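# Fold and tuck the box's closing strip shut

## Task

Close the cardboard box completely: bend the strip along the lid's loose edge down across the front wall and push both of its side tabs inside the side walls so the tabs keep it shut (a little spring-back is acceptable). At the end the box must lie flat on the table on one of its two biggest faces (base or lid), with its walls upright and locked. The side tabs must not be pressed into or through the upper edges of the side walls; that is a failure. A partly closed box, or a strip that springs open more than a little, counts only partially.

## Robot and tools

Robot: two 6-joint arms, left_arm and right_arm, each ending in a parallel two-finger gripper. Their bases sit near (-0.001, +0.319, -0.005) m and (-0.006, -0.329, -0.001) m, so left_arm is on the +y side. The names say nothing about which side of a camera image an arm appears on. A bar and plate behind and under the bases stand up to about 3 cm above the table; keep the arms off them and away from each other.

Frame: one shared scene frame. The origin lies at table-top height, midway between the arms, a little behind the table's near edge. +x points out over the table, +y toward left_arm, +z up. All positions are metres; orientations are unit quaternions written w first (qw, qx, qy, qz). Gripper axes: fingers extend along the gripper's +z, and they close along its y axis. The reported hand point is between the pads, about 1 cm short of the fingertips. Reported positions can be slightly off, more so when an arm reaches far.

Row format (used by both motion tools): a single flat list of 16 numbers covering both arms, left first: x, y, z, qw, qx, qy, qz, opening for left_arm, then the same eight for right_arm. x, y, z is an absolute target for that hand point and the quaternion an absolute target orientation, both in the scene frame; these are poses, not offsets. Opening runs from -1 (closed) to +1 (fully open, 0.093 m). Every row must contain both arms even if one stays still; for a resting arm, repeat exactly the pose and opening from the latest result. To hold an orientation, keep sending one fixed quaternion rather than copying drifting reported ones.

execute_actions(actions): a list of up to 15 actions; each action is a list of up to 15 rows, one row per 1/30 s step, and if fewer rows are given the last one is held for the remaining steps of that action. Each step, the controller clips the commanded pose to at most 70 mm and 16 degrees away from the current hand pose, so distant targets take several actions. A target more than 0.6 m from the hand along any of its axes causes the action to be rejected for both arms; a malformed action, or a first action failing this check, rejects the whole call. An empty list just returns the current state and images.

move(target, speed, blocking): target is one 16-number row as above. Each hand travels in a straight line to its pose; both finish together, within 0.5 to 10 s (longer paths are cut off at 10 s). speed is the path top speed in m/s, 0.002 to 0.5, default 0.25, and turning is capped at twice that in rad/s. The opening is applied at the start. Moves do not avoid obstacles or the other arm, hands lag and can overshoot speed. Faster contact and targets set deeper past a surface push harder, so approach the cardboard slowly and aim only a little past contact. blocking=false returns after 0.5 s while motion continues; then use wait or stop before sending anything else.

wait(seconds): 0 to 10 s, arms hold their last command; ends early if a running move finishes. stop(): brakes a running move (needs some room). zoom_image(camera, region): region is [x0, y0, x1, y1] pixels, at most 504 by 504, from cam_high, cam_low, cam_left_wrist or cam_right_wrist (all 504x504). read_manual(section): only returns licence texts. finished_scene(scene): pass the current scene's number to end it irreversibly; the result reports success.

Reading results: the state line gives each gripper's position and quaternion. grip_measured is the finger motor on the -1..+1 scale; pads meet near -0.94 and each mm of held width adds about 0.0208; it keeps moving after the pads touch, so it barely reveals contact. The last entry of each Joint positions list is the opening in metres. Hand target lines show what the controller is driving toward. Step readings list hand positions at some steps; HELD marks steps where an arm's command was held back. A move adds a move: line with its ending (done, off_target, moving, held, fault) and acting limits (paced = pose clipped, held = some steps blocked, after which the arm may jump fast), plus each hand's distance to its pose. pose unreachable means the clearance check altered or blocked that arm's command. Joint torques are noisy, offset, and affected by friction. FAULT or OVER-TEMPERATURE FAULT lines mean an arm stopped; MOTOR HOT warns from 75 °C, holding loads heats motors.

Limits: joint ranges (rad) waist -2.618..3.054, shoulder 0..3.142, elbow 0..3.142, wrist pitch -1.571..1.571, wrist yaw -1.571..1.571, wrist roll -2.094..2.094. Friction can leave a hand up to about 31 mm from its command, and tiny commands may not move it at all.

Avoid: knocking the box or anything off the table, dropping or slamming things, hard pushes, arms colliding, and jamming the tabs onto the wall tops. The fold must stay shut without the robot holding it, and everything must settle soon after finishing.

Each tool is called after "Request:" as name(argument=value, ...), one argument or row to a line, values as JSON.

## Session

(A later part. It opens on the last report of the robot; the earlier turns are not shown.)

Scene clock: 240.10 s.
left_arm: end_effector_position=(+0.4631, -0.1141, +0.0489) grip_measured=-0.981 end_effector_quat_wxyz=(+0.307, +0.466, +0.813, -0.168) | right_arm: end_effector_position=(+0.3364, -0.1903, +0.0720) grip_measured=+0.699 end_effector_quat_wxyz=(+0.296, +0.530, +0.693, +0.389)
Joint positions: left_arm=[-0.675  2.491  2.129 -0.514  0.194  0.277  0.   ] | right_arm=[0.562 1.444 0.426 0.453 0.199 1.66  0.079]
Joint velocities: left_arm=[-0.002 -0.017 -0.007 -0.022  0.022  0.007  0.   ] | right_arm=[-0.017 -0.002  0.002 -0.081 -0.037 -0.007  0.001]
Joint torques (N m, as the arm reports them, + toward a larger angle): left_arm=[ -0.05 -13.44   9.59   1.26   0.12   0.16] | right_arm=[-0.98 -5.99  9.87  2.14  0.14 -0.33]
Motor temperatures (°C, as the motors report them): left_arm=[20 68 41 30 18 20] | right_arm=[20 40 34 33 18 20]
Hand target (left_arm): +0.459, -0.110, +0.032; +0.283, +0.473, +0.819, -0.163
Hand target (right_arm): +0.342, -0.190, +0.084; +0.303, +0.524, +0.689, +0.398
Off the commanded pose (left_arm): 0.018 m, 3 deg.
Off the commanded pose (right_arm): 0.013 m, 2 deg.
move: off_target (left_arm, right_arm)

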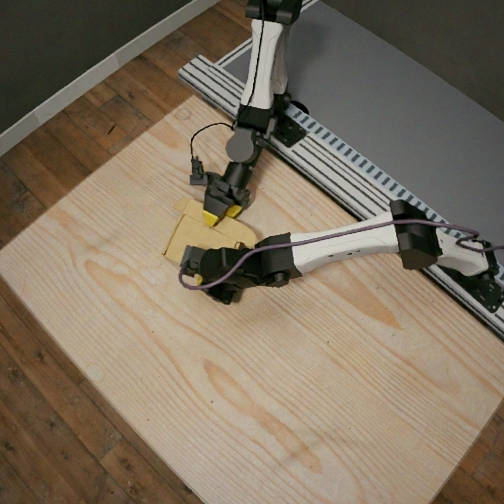

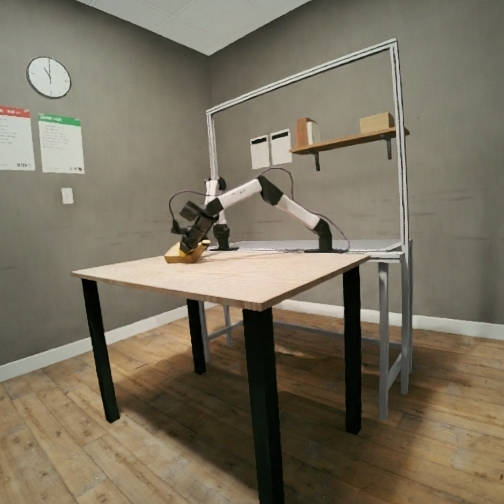

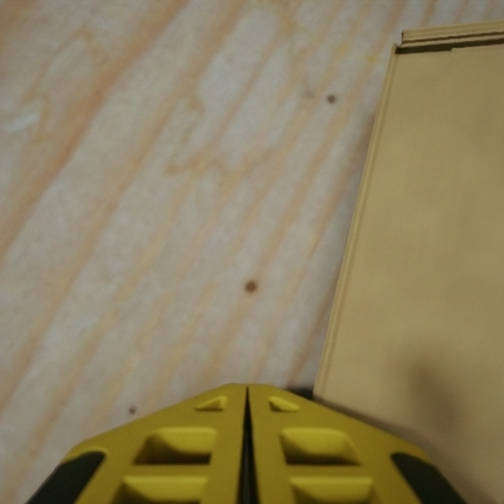

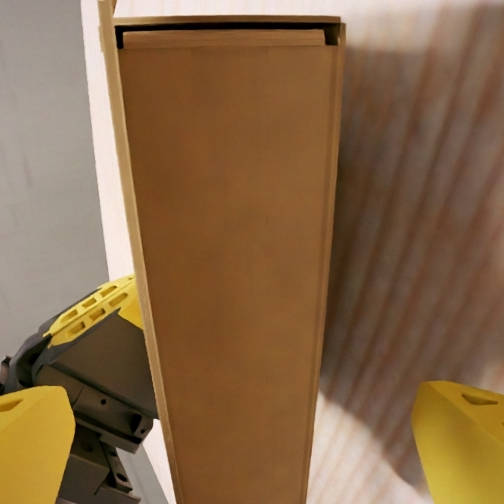

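Request:
move(
  target=[0.459,-0.110,0.032,0.282,0.4728,0.8188,-0.1628,-1, 0.367,-0.183,0.067,0.3027,0.5242,0.6894,0.3981,0.7],
  speed=0.03,
)

Scene clock: 246.43 s.
left_arm: end_effector_position=(+0.4631, -0.1141, +0.0489) grip_measured=-0.981 end_effector_quat_wxyz=(+0.307, +0.466, +0.813, -0.168) | right_arm: end_effector_position=(+0.3579, -0.1847, +0.0604) grip_measured=+0.699 end_effector_quat_wxyz=(+0.295, +0.530, +0.694, +0.387)
Joint positions: left_arm=[-0.675  2.491  2.129 -0.514  0.194  0.277  0.   ] | right_arm=[0.54  1.58  0.487 0.527 0.18  1.649 0.079]
Joint velocities: left_arm=[-0.022  0.007 -0.022 -0.051 -0.037  0.007  0.   ] | right_arm=[ 0.002 -0.007 -0.002  0.022  0.022 -0.081 -0.001]
Joint torques (N m, as the arm reports them, + toward a larger angle): left_arm=[ -0.03 -13.45   9.65   1.28   0.11   0.16] | right_arm=[-0.97 -4.32  9.54  2.37  0.08 -0.28]
Motor temperatures (°C, as the motors report them): left_arm=[20 69 41 30 18 20] | right_arm=[20 40 35 33 18 20]
Hand target (left_arm): +0.459, -0.110, +0.032; +0.283, +0.473, +0.819, -0.163
Hand target (right_arm): +0.367, -0.183, +0.067; +0.303, +0.524, +0.689, +0.398
Off the commanded pose (left_arm): 0.018 m, 3 deg.
Off the commanded pose (right_arm): 0.011 m, 2 deg.
move: off_target (left_arm, right_arm)

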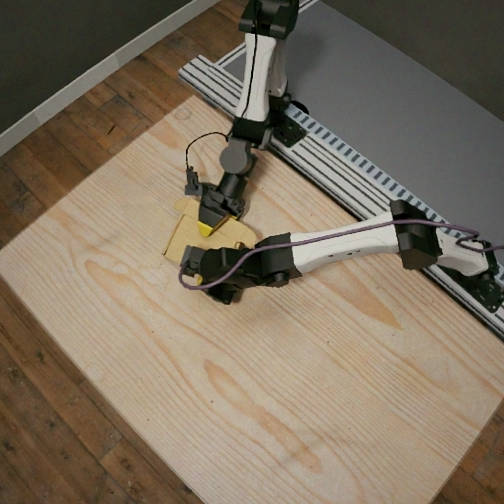

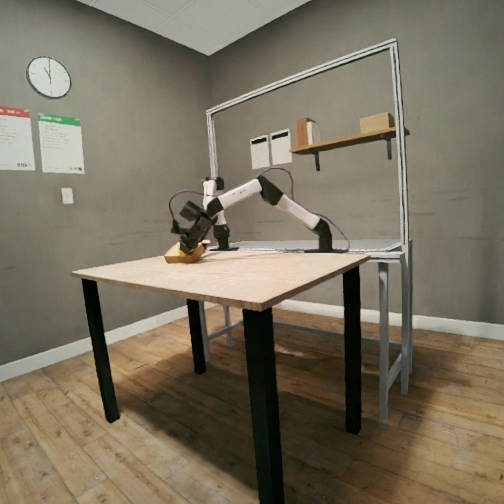

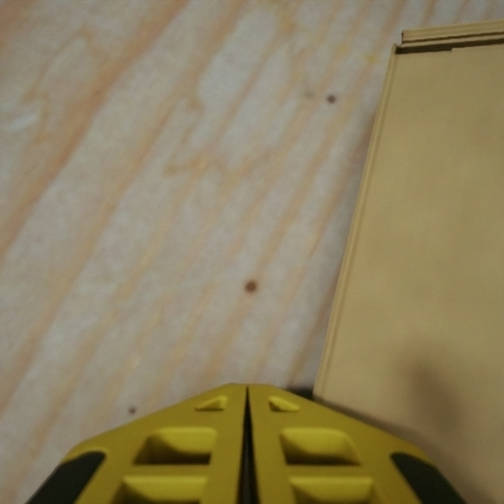

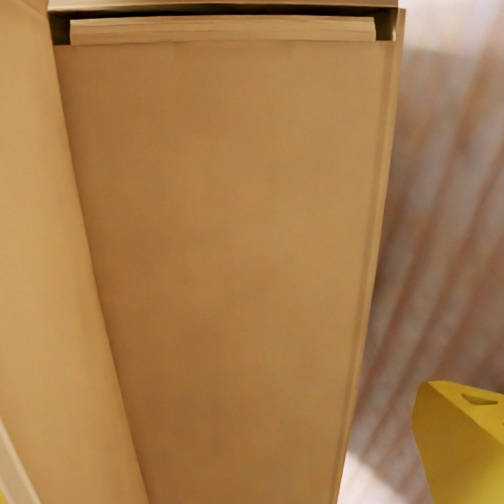

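Request:
move(
  target=[0.459,-0.110,0.032,0.282,0.4728,0.8188,-0.1628,-1, 0.367,-0.183,0.067,0.3027,0.5242,0.6894,0.3981,-0.14],
  speed=0.03,
)

Request:
move(
  target=[0.470,-0.107,0.10,0.282,0.4728,0.8188,-0.1628,-1, 0.367,-0.183,0.067,0.3027,0.5242,0.6894,0.3981,-0.14],
  speed=0.08,
)

Scene clock: 259.23 s.
left_arm: end_effector_position=(+0.4630, -0.1141, +0.0485) grip_measured=-0.981 end_effector_quat_wxyz=(+0.306, +0.467, +0.813, -0.168) | right_arm: end_effector_position=(+0.3585, -0.1843, +0.0613) grip_measured=-0.135 end_effector_quat_wxyz=(+0.296, +0.529, +0.693, +0.389)
Joint positions: left_arm=[-0.675  2.492  2.129 -0.514  0.194  0.277  0.   ] | right_arm=[0.54  1.58  0.487 0.532 0.18  1.648 0.039]
Joint velocities: left_arm=[ 0.017 -0.017  0.002  0.022 -0.037 -0.022  0.   ] | right_arm=[-0.012  0.007  0.002 -0.022 -0.037 -0.007 -0.   ]
Joint torques (N m, as the arm reports them, + toward a larger angle): left_arm=[ -0.05 -13.47   9.57   1.24   0.11   0.17] | right_arm=[-1.02 -4.2   9.44  2.39  0.07 -0.3 ]
Motor temperatures (°C, as the motors report them): left_arm=[20 69 42 30 18 20] | right_arm=[20 40 35 34 18 20]
Hand target (left_arm): +0.459, -0.110, +0.032; +0.283, +0.473, +0.819, -0.163
Hand target (right_arm): +0.367, -0.183, +0.067; +0.303, +0.524, +0.689, +0.398
Off the commanded pose (left_arm): 0.017 m, 3 deg.
Off the commanded pose (right_arm): 0.010 m, 1 deg.
move: off_target (left_arm)

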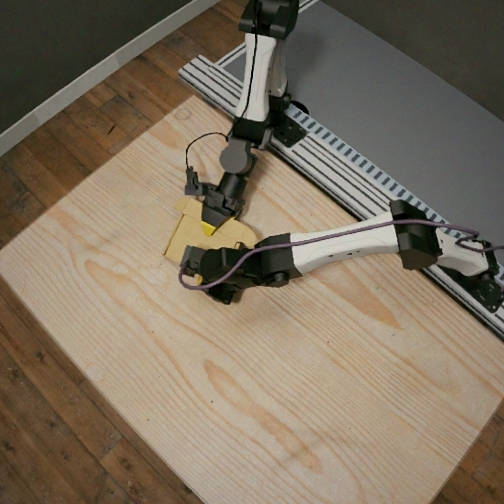

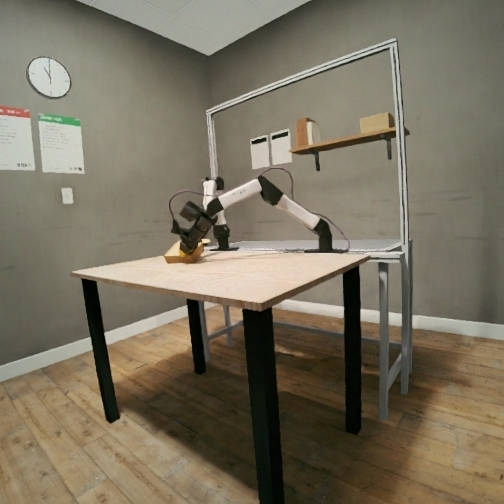

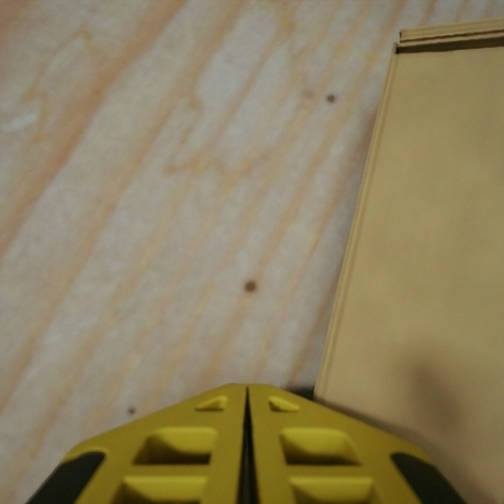

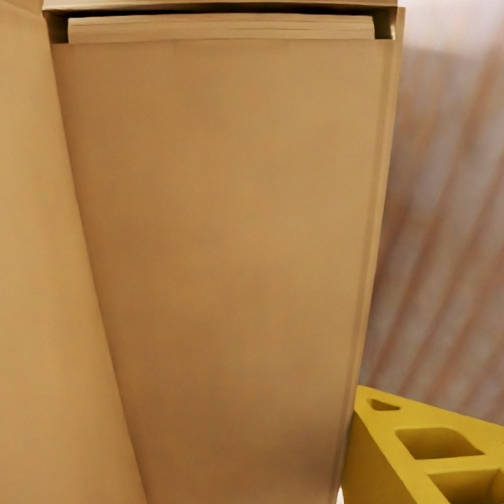

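Scene clock: 260.60 s.
left_arm: end_effector_position=(+0.4689, -0.1070, +0.0916) grip_measured=-0.981 end_effector_quat_wxyz=(+0.277, +0.470, +0.823, -0.159) | right_arm: end_effector_position=(+0.3595, -0.1838, +0.0632) grip_measured=-0.135 end_effector_quat_wxyz=(+0.298, +0.528, +0.691, +0.393)
Joint positions: left_arm=[-0.662  2.583  2.509 -0.872  0.194  0.293  0.   ] | right_arm=[0.54  1.58  0.487 0.541 0.18  1.648 0.039]
Joint velocities: left_arm=[-0.002  0.007  0.017  0.037 -0.037 -0.022  0.   ] | right_arm=[ 0.012 -0.007  0.002  0.007  0.022 -0.022 -0.001]
Joint torques (N m, as the arm reports them, + toward a larger angle): left_arm=[  0.09 -15.99  10.5    1.45   0.2    0.13] | right_arm=[-1.03 -4.18  9.45  2.31  0.06 -0.3 ]
Motor temperatures (°C, as the motors report them): left_arm=[20 70 42 30 18 20] | right_arm=[20 40 35 34 18 20]
Hand target (left_arm): +0.470, -0.108, +0.100; +0.282, +0.473, +0.819, -0.163
Hand target (right_arm): +0.367, -0.183, +0.067; +0.303, +0.524, +0.689, +0.398
Off the commanded pose (left_arm): 0.009 m, 1 deg.
Off the commanded pose (right_arm): 0.008 m, 1 deg.
move: done

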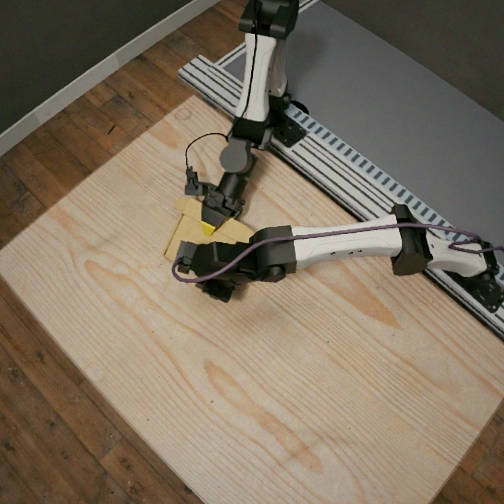

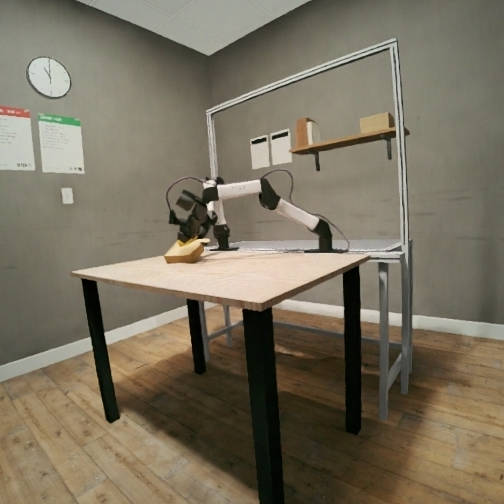

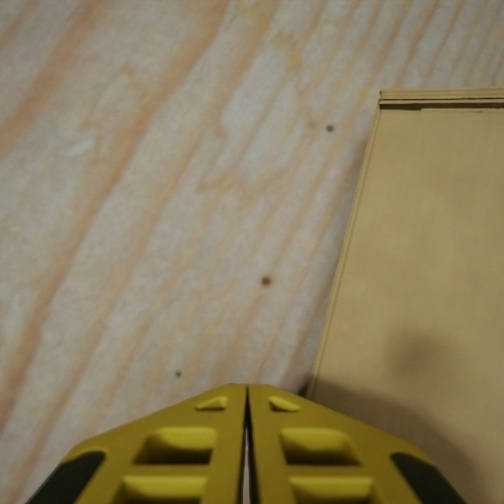

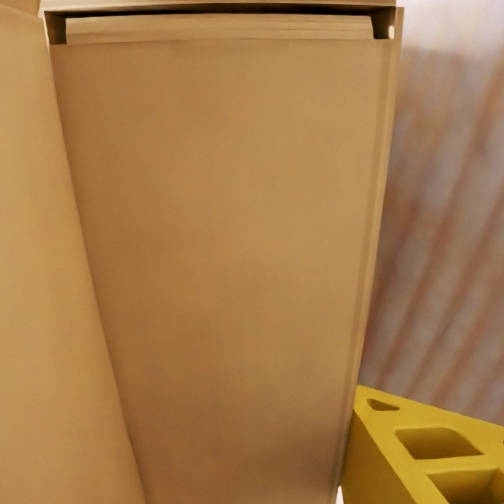

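Request:
move(
  target=[0.42,0.06,0.16,0.282,0.4728,0.8188,-0.1628,-1, 0.367,-0.183,0.067,0.3027,0.5242,0.6894,0.3981,-0.14],
  speed=0.2,
)

Request:
move(
  target=[0.20,0.26,0.14,0.40,0,0.9165,0,-1, 0.355,-0.16,0.185,0.3027,0.5242,0.6894,0.3981,-0.14],
  speed=0.15,
)

Scene clock: 267.23 s.
left_arm: end_effector_position=(+0.4226, +0.0609, +0.1617) grip_measured=-0.981 end_effector_quat_wxyz=(+0.284, +0.467, +0.823, -0.157) | right_arm: end_effector_position=(+0.3595, -0.1838, +0.0632) grip_measured=-0.135 end_effector_quat_wxyz=(+0.298, +0.528, +0.691, +0.393)
Joint positions: left_arm=[-0.417  1.917  1.695 -0.761  0.328  0.495  0.   ] | right_arm=[0.54  1.58  0.487 0.541 0.18  1.648 0.039]
Joint velocities: left_arm=[-0.002 -0.002 -0.017 -0.037 -0.007 -0.007  0.   ] | right_arm=[-0.002 -0.007  0.002 -0.037 -0.066 -0.037 -0.   ]
Joint torques (N m, as the arm reports them, + toward a larger angle): left_arm=[ -0.34 -12.08   5.99   1.53   0.28   0.13] | right_arm=[-1.03 -4.2   9.46  2.32  0.06 -0.28]
Motor temperatures (°C, as the motors report them): left_arm=[20 72 42 30 18 20] | right_arm=[20 41 35 34 18 20]
Hand target (left_arm): +0.417, +0.060, +0.159; +0.281, +0.473, +0.819, -0.162
Hand target (right_arm): +0.367, -0.183, +0.067; +0.303, +0.524, +0.689, +0.398
Off the commanded pose (left_arm): 0.003 m, 1 deg.
Off the commanded pose (right_arm): 0.008 m, 1 deg.
move: done

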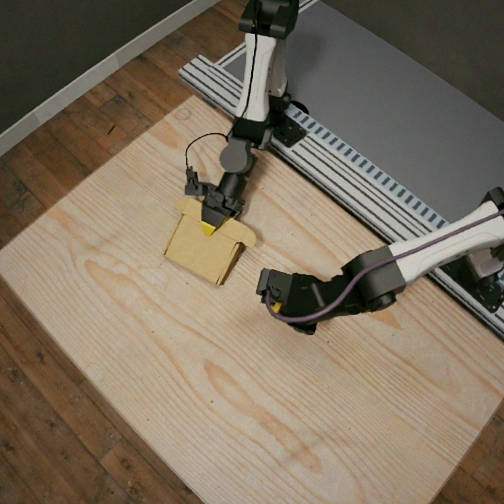

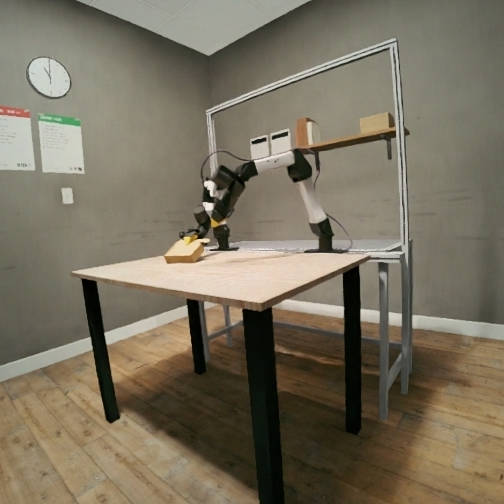

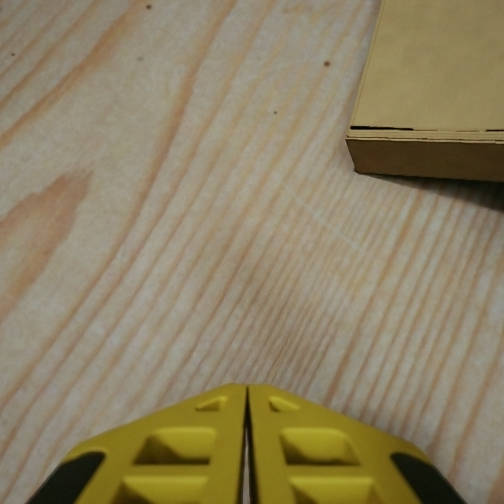

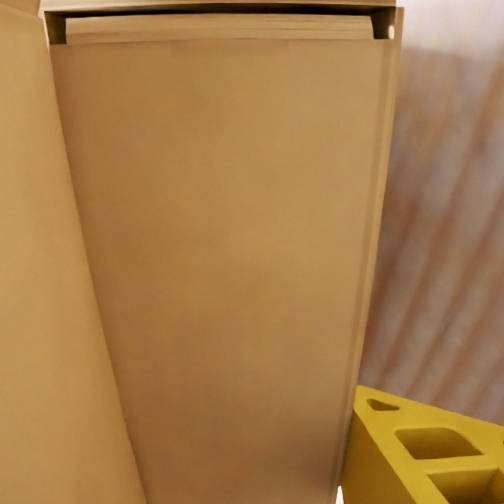

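Scene clock: 271.30 s.
left_arm: end_effector_position=(+0.2020, +0.2528, +0.1476) grip_measured=-0.981 end_effector_quat_wxyz=(+0.405, -0.000, +0.914, -0.009) | right_arm: end_effector_position=(+0.3533, -0.1655, +0.1684) grip_measured=-0.135 end_effector_quat_wxyz=(+0.298, +0.527, +0.699, +0.380)
Joint positions: left_arm=[-0.71   0.617  0.603 -0.848 -0.523 -0.537  0.   ] | right_arm=[ 0.631  1.321  0.792 -0.057  0.262  1.686  0.039]
Joint velocities: left_arm=[-0.027  0.007  0.002 -0.007 -0.051 -0.022  0.   ] | right_arm=[-0.002  0.002 -0.002  0.081 -0.022  0.022 -0.001]
Joint torques (N m, as the arm reports them, + toward a larger angle): left_arm=[-0.72 -0.47  6.14  1.51 -0.32 -0.01] | right_arm=[ 0.73 -6.04 11.82  2.18  0.22 -0.12]
Motor temperatures (°C, as the motors report them): left_arm=[20 70 41 31 18 20] | right_arm=[20 41 35 34 18 20]
Hand target (left_arm): +0.198, +0.257, +0.140; +0.400, -0.001, +0.916, -0.001
Hand target (right_arm): +0.354, -0.161, +0.185; +0.303, +0.524, +0.689, +0.398
Off the commanded pose (left_arm): 0.011 m, 1 deg.
Off the commanded pose (right_arm): 0.018 m, 2 deg.
move: off_target (left_arm, right_arm)

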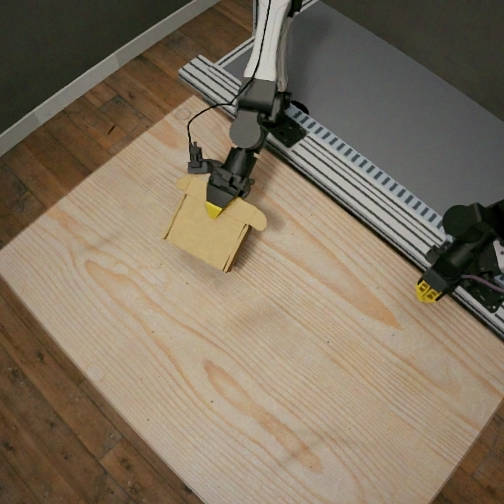

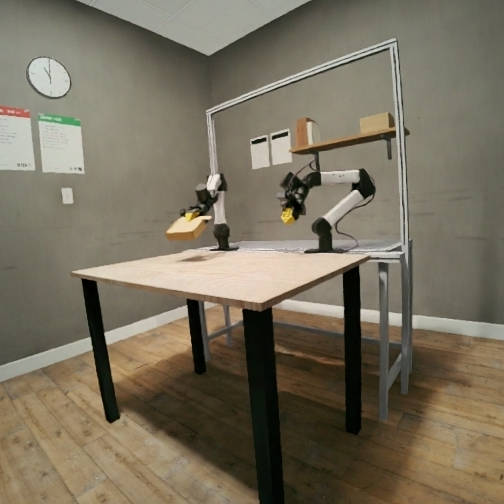

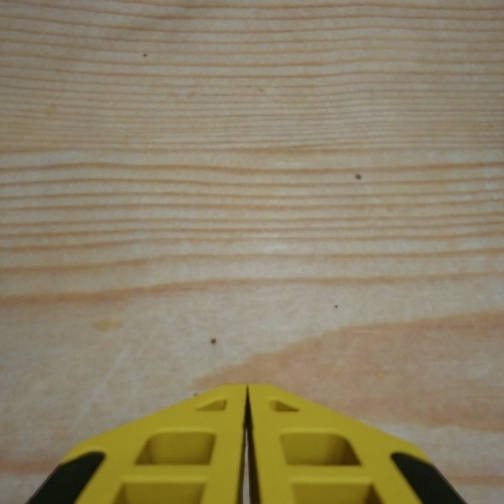

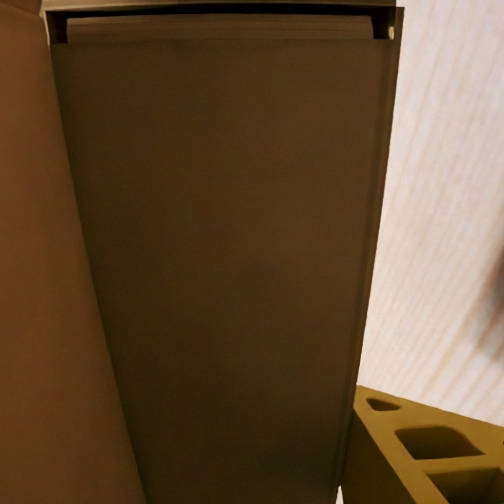

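Request:
move(
  target=[0.20,0.26,0.14,0.40,0,0.9165,0,-1, 0.34,-0.10,0.195,0.537,0,0.843,0,-0.14],
  speed=0.2,
)

Request:
move(
  target=[0.20,0.26,0.14,0.40,0,0.9165,0,-1, 0.325,-0.03,0.185,0.3903,-0.5897,0.5897,-0.3903,-0.14],
  speed=0.2,
)

Scene clock: 286.97 s.
left_arm: end_effector_position=(+0.2029, +0.2575, +0.1484) grip_measured=-0.981 end_effector_quat_wxyz=(+0.407, -0.004, +0.914, -0.003) | right_arm: end_effector_position=(+0.3371, -0.1096, +0.1871) grip_measured=-0.135 end_effector_quat_wxyz=(+0.524, -0.000, +0.851, -0.009)
Joint positions: left_arm=[-0.688  0.609  0.603 -0.851 -0.52  -0.522  0.   ] | right_arm=[ 0.958  1.495  0.965 -0.15   0.787  0.469  0.039]
Joint velocities: left_arm=[ 0.002  0.002  0.002 -0.037 -0.037 -0.007  0.   ] | right_arm=[ 0.002 -0.017 -0.017  0.022 -0.022  0.007 -0.001]
Joint torques (N m, as the arm reports them, + toward a larger angle): left_arm=[ 0.49 -0.54  5.79  1.65 -0.1   0.12] | right_arm=[ 0.65 -5.11 11.33  2.18  0.4  -0.25]
Motor temperatures (°C, as the motors report them): left_arm=[20 60 40 31 18 20] | right_arm=[20 42 37 33 18 20]
Hand target (left_arm): +0.200, +0.260, +0.140; +0.400, -0.000, +0.917, +0.000
Hand target (right_arm): +0.340, -0.101, +0.196; +0.537, -0.000, +0.843, -0.001
Off the commanded pose (left_arm): 0.009 m, 1 deg.
Off the commanded pose (right_arm): 0.013 m, 2 deg.
move: off_target (right_arm)

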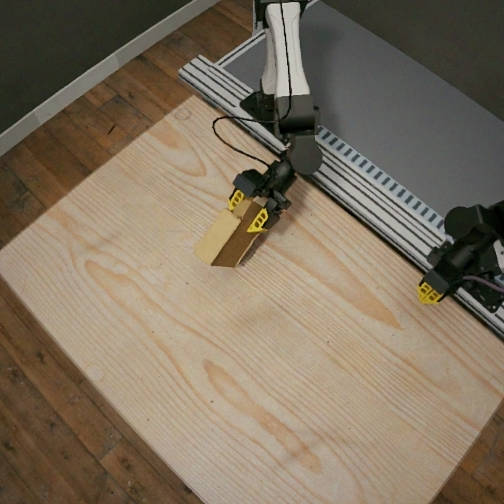

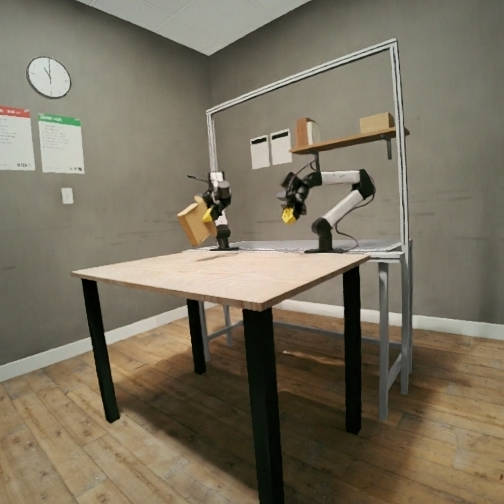

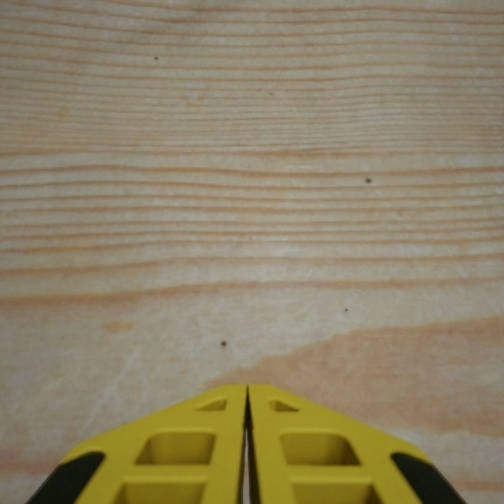

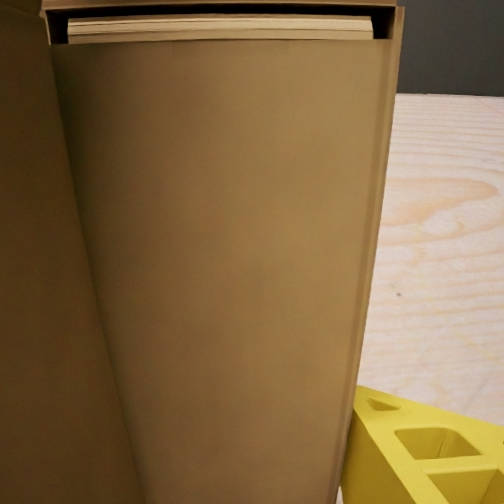

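Scene clock: 291.40 s.
left_arm: end_effector_position=(+0.2028, +0.2574, +0.1484) grip_measured=-0.981 end_effector_quat_wxyz=(+0.407, -0.004, +0.914, -0.003) | right_arm: end_effector_position=(+0.3248, -0.0390, +0.1791) grip_measured=-0.136 end_effector_quat_wxyz=(-0.379, +0.593, -0.594, +0.390)
Joint positions: left_arm=[-0.688  0.609  0.603 -0.851 -0.52  -0.521  0.   ] | right_arm=[ 1.121  1.706  1.124 -0.16   0.932 -0.984  0.039]
Joint velocities: left_arm=[ 0.017 -0.007 -0.002  0.081  0.022 -0.007  0.   ] | right_arm=[ 0.012  0.002 -0.007 -0.051  0.037 -0.007  0.   ]
Joint torques (N m, as the arm reports them, + toward a larger angle): left_arm=[ 0.47 -0.53  5.75  1.64 -0.1   0.11] | right_arm=[ 0.7  -6.83 11.29  1.99  0.44 -0.2 ]
Motor temperatures (°C, as the motors report them): left_arm=[20 58 40 31 18 20] | right_arm=[20 42 37 33 18 20]
Hand target (left_arm): +0.200, +0.260, +0.140; +0.400, +0.000, +0.917, +0.000
Hand target (right_arm): +0.325, -0.031, +0.186; -0.390, +0.590, -0.589, +0.391
Off the commanded pose (left_arm): 0.009 m, 1 deg.
Off the commanded pose (right_arm): 0.011 m, 1 deg.
move: off_target (right_arm)

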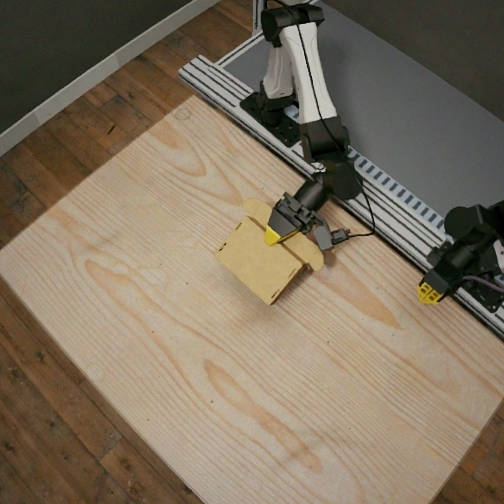

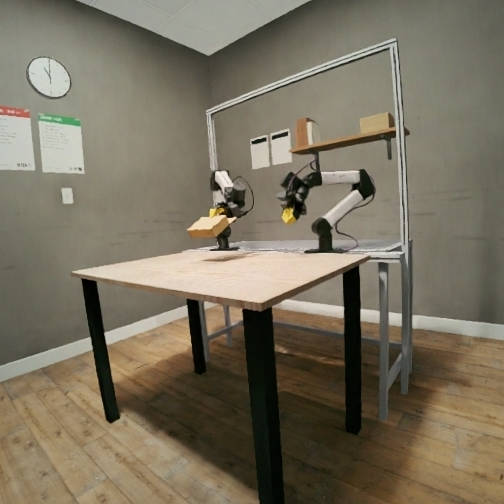

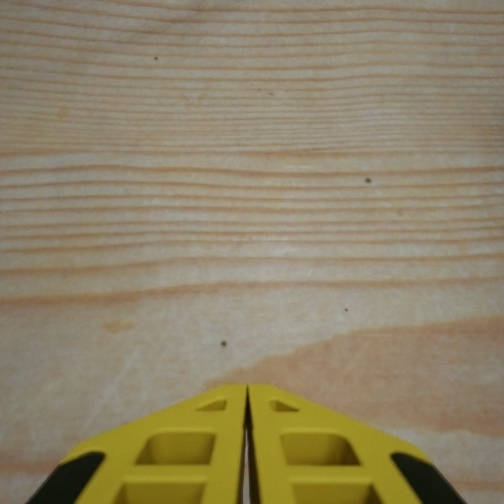

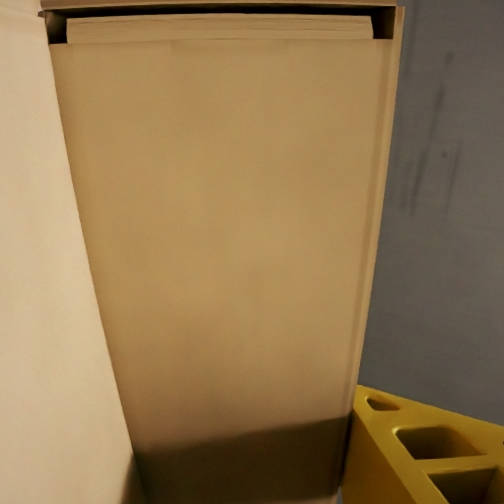

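Request:
move(
  target=[0.20,0.26,0.14,0.40,0,0.9165,0,-1, 0.32,0.008,0.09,0.3903,-0.5897,0.5897,-0.3903,-0.14],
  speed=0.1,
)

Request:
move(
  target=[0.20,0.26,0.14,0.40,0,0.9165,0,-1, 0.32,0.008,0.056,0.3903,-0.5897,0.5897,-0.3903,-0.14],
  speed=0.03,
)

Scene clock: 301.20 s.
left_arm: end_effector_position=(+0.2028, +0.2574, +0.1484) grip_measured=-0.981 end_effector_quat_wxyz=(+0.407, -0.004, +0.914, -0.003) | right_arm: end_effector_position=(+0.3226, +0.0040, +0.0892) grip_measured=-0.136 end_effector_quat_wxyz=(-0.377, +0.599, -0.588, +0.393)
Joint positions: left_arm=[-0.688  0.609  0.603 -0.851 -0.52  -0.521  0.   ] | right_arm=[ 1.178  1.994  1.107  0.096  0.971 -0.938  0.039]
Joint velocities: left_arm=[ 0.002 -0.002  0.002  0.022 -0.022  0.007  0.   ] | right_arm=[-0.007 -0.012  0.012  0.007  0.022 -0.022  0.   ]
Joint torques (N m, as the arm reports them, + toward a larger angle): left_arm=[ 0.4  -0.46  5.83  1.65 -0.13  0.14] | right_arm=[ 0.64 -8.86  7.5   2.06  0.47 -0.02]
Motor temperatures (°C, as the motors report them): left_arm=[20 54 39 31 18 20] | right_arm=[20 43 38 33 18 20]
Hand target (left_arm): +0.200, +0.260, +0.140; +0.400, -0.000, +0.917, +0.000
Hand target (right_arm): +0.320, +0.008, +0.091; -0.390, +0.590, -0.590, +0.390
Off the commanded pose (left_arm): 0.009 m, 1 deg.
Off the commanded pose (right_arm): 0.005 m, 2 deg.
move: done

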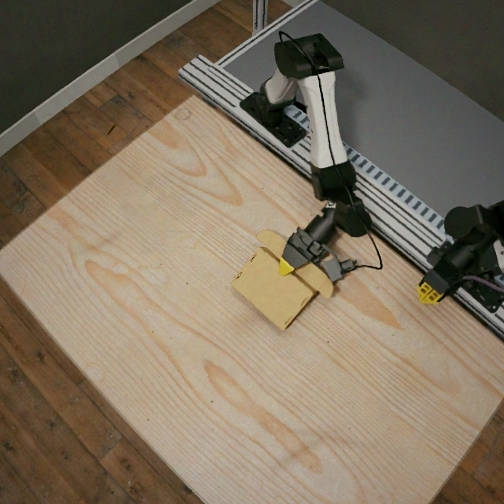

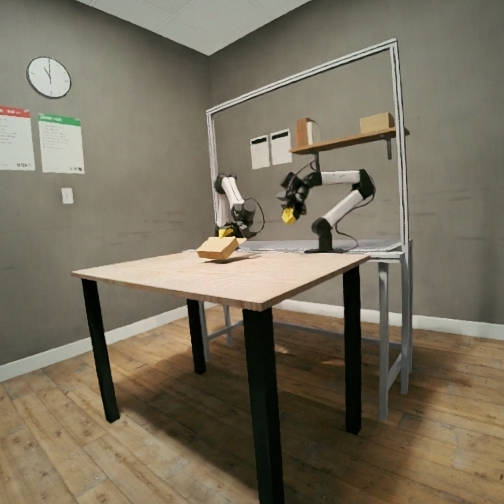

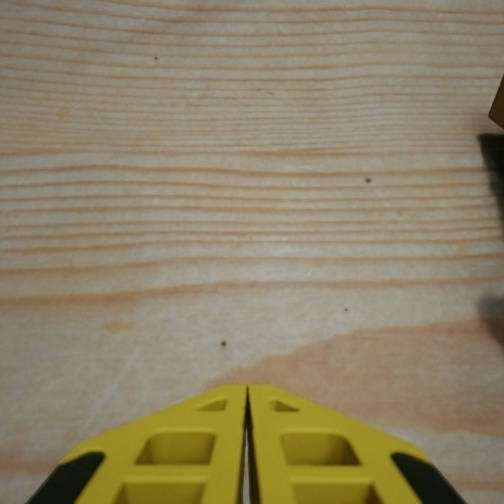

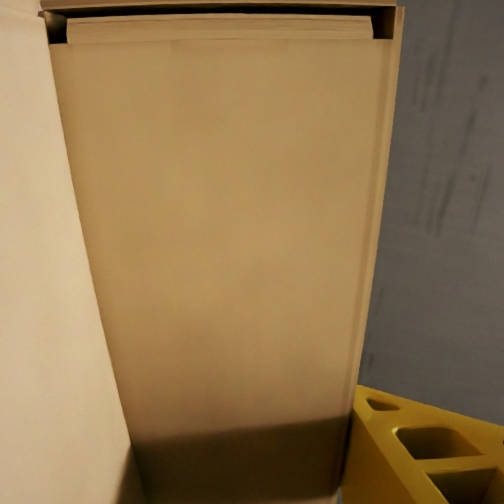

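Scene clock: 302.57 s.
left_arm: end_effector_position=(+0.2028, +0.2574, +0.1484) grip_measured=-0.981 end_effector_quat_wxyz=(+0.407, -0.004, +0.914, -0.003) | right_arm: end_effector_position=(+0.3254, +0.0077, +0.0671) grip_measured=-0.136 end_effector_quat_wxyz=(-0.393, +0.584, -0.593, +0.392)
Joint positions: left_arm=[-0.688  0.609  0.603 -0.851 -0.52  -0.521  0.   ] | right_arm=[ 1.178  2.067  1.076  0.241  0.983 -0.936  0.039]
Joint velocities: left_arm=[ 0.017 -0.012 -0.007 -0.081 -0.007 -0.007  0.   ] | right_arm=[ 0.002 -0.002  0.002  0.022 -0.051  0.095  0.001]
Joint torques (N m, as the arm reports them, + toward a larger angle): left_arm=[ 0.36 -0.49  5.69  1.63 -0.11  0.16] | right_arm=[ 0.49 -8.09  5.81  1.93  0.36 -0.05]
Motor temperatures (°C, as the motors report them): left_arm=[20 54 39 31 18 20] | right_arm=[20 43 38 33 18 20]
Hand target (left_arm): +0.200, +0.260, +0.140; +0.400, -0.000, +0.917, +0.000
Hand target (right_arm): +0.320, +0.008, +0.056; -0.390, +0.589, -0.590, +0.390
Off the commanded pose (left_arm): 0.009 m, 1 deg.
Off the commanded pose (right_arm): 0.012 m, 1 deg.
move: off_target (right_arm)

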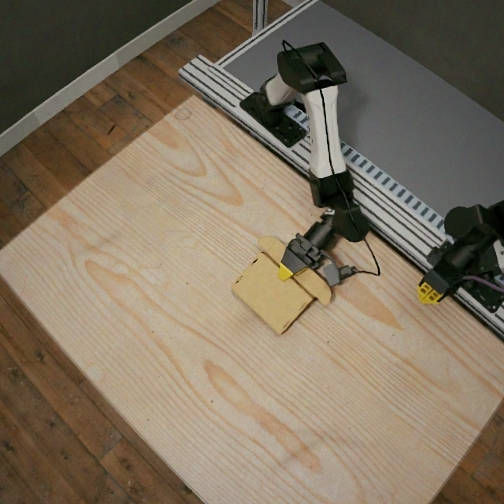

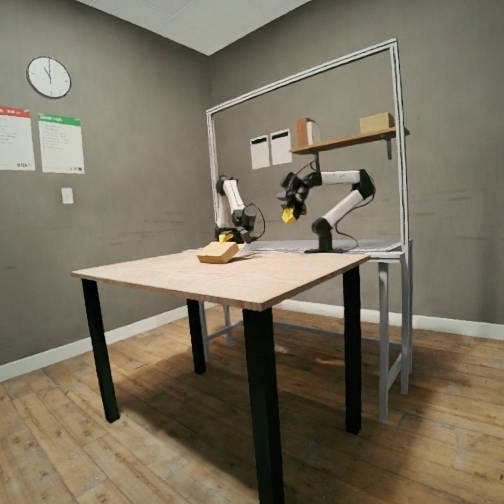

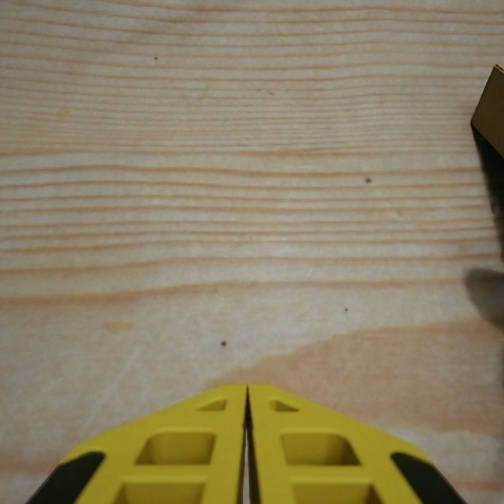

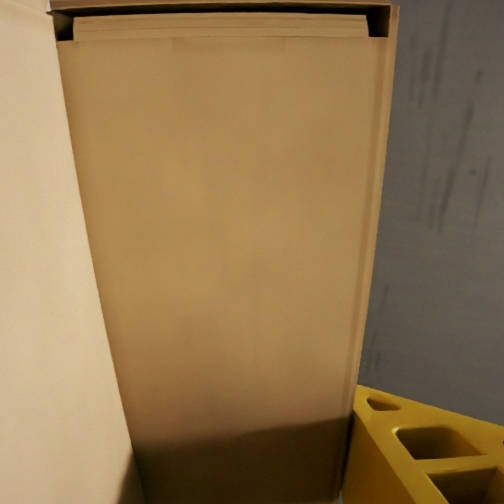

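Request:
move(
  target=[0.20,0.26,0.14,0.40,0,0.9165,0,-1, 0.322,0.008,0.060,0.3903,-0.5897,0.5897,-0.3903,0.18],
  speed=0.02,
)

Request:
move(
  target=[0.20,0.26,0.14,0.40,0,0.9165,0,-1, 0.312,0.008,0.040,0.3903,-0.5897,0.5897,-0.3903,0.18],
  speed=0.02,
)

Scene clock: 307.90 s.
left_arm: end_effector_position=(+0.2028, +0.2574, +0.1484) grip_measured=-0.981 end_effector_quat_wxyz=(+0.407, -0.004, +0.914, -0.003) | right_arm: end_effector_position=(+0.3254, +0.0079, +0.0671) grip_measured=+0.178 end_effector_quat_wxyz=(-0.394, +0.583, -0.593, +0.392)
Joint positions: left_arm=[-0.688  0.609  0.603 -0.851 -0.52  -0.521  0.   ] | right_arm=[ 1.178  2.067  1.076  0.243  0.983 -0.936  0.054]
Joint velocities: left_arm=[ 0.017  0.012 -0.007 -0.007 -0.007 -0.051  0.   ] | right_arm=[-0.007  0.002  0.002 -0.022 -0.051  0.066 -0.   ]
Joint torques (N m, as the arm reports them, + toward a larger angle): left_arm=[ 0.49 -0.48  5.74  1.61 -0.12  0.14] | right_arm=[ 0.08 -8.76  6.37  1.87  0.32 -0.11]
Motor temperatures (°C, as the motors report them): left_arm=[20 52 39 32 18 20] | right_arm=[20 44 37 33 18 20]
Hand target (left_arm): +0.200, +0.260, +0.140; +0.400, -0.000, +0.917, +0.000
Hand target (right_arm): +0.322, +0.008, +0.060; -0.390, +0.590, -0.590, +0.390
Off the commanded pose (left_arm): 0.009 m, 1 deg.
Off the commanded pose (right_arm): 0.008 m, 1 deg.
move: done

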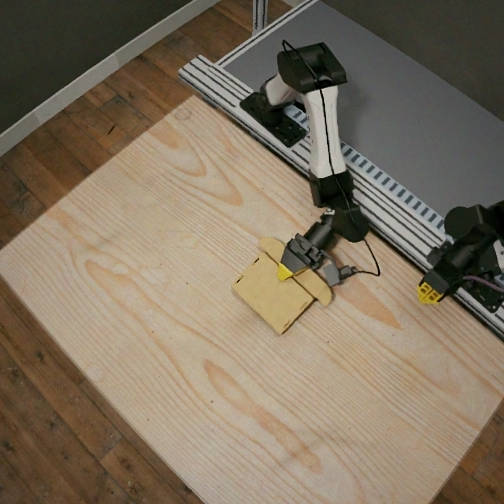

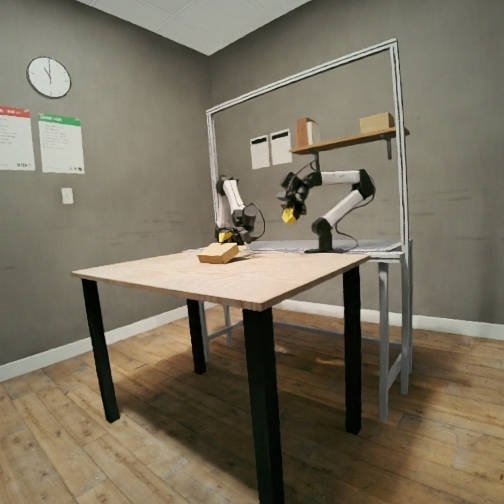

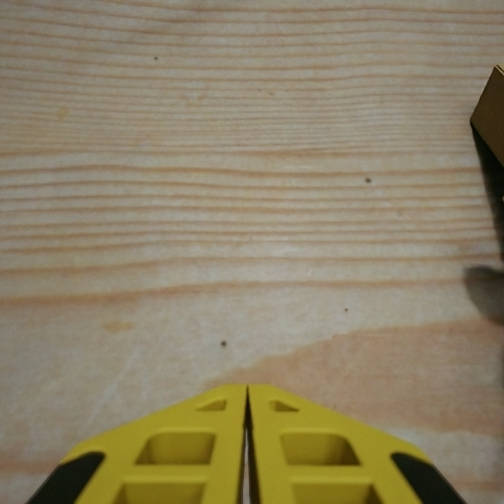

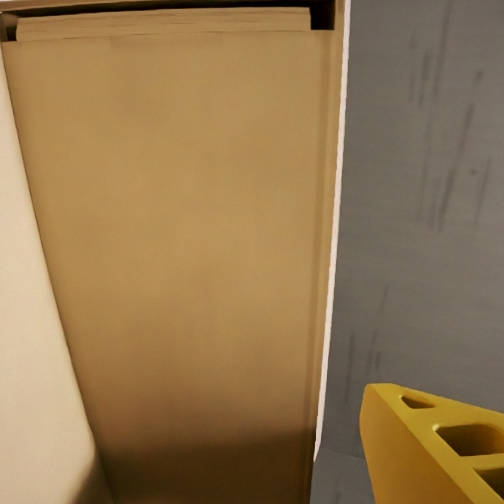

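Scene clock: 309.63 s.
left_arm: end_effector_position=(+0.2028, +0.2574, +0.1484) grip_measured=-0.981 end_effector_quat_wxyz=(+0.407, -0.004, +0.914, -0.003) | right_arm: end_effector_position=(+0.3185, +0.0053, +0.0493) grip_measured=+0.178 end_effector_quat_wxyz=(-0.387, +0.587, -0.591, +0.396)
Joint positions: left_arm=[-0.688  0.609  0.603 -0.851 -0.52  -0.521  0.   ] | right_arm=[ 1.191  2.102  1.049  0.277  0.997 -0.922  0.054]
Joint velocities: left_arm=[ 0.017  0.012 -0.012 -0.037 -0.007  0.037  0.   ] | right_arm=[ 0.002 -0.007 -0.017  0.051  0.051 -0.022  0.   ]
Joint torques (N m, as the arm reports them, + toward a larger angle): left_arm=[ 0.43 -0.51  5.7   1.64 -0.13  0.13] | right_arm=[ 0.75 -8.16  5.68  1.97  0.33  0.02]
Motor temperatures (°C, as the motors report them): left_arm=[20 51 39 32 18 20] | right_arm=[20 45 37 33 18 20]
Hand target (left_arm): +0.200, +0.260, +0.140; +0.400, -0.000, +0.917, +0.000
Hand target (right_arm): +0.312, +0.008, +0.040; -0.390, +0.590, -0.590, +0.390
Off the commanded pose (left_arm): 0.009 m, 1 deg.
Off the commanded pose (right_arm): 0.012 m, 1 deg.
move: off_target (right_arm)

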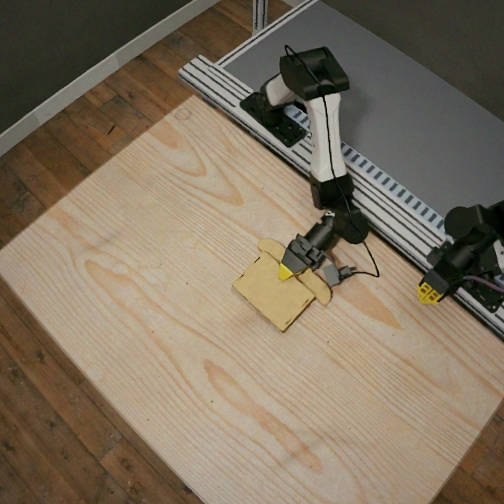

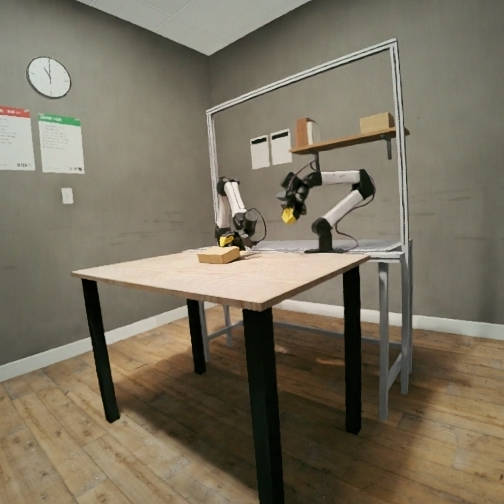

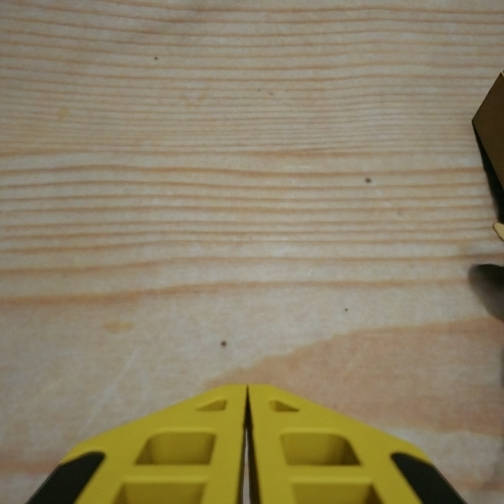

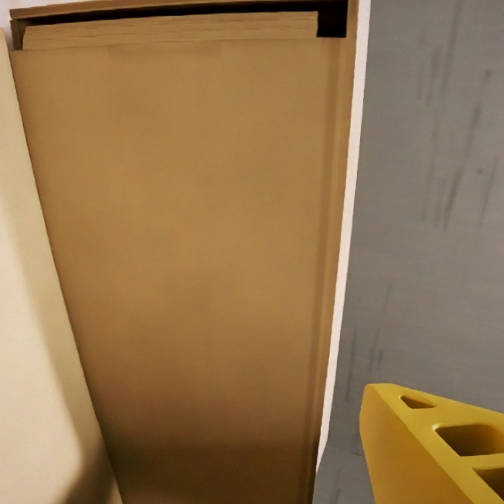

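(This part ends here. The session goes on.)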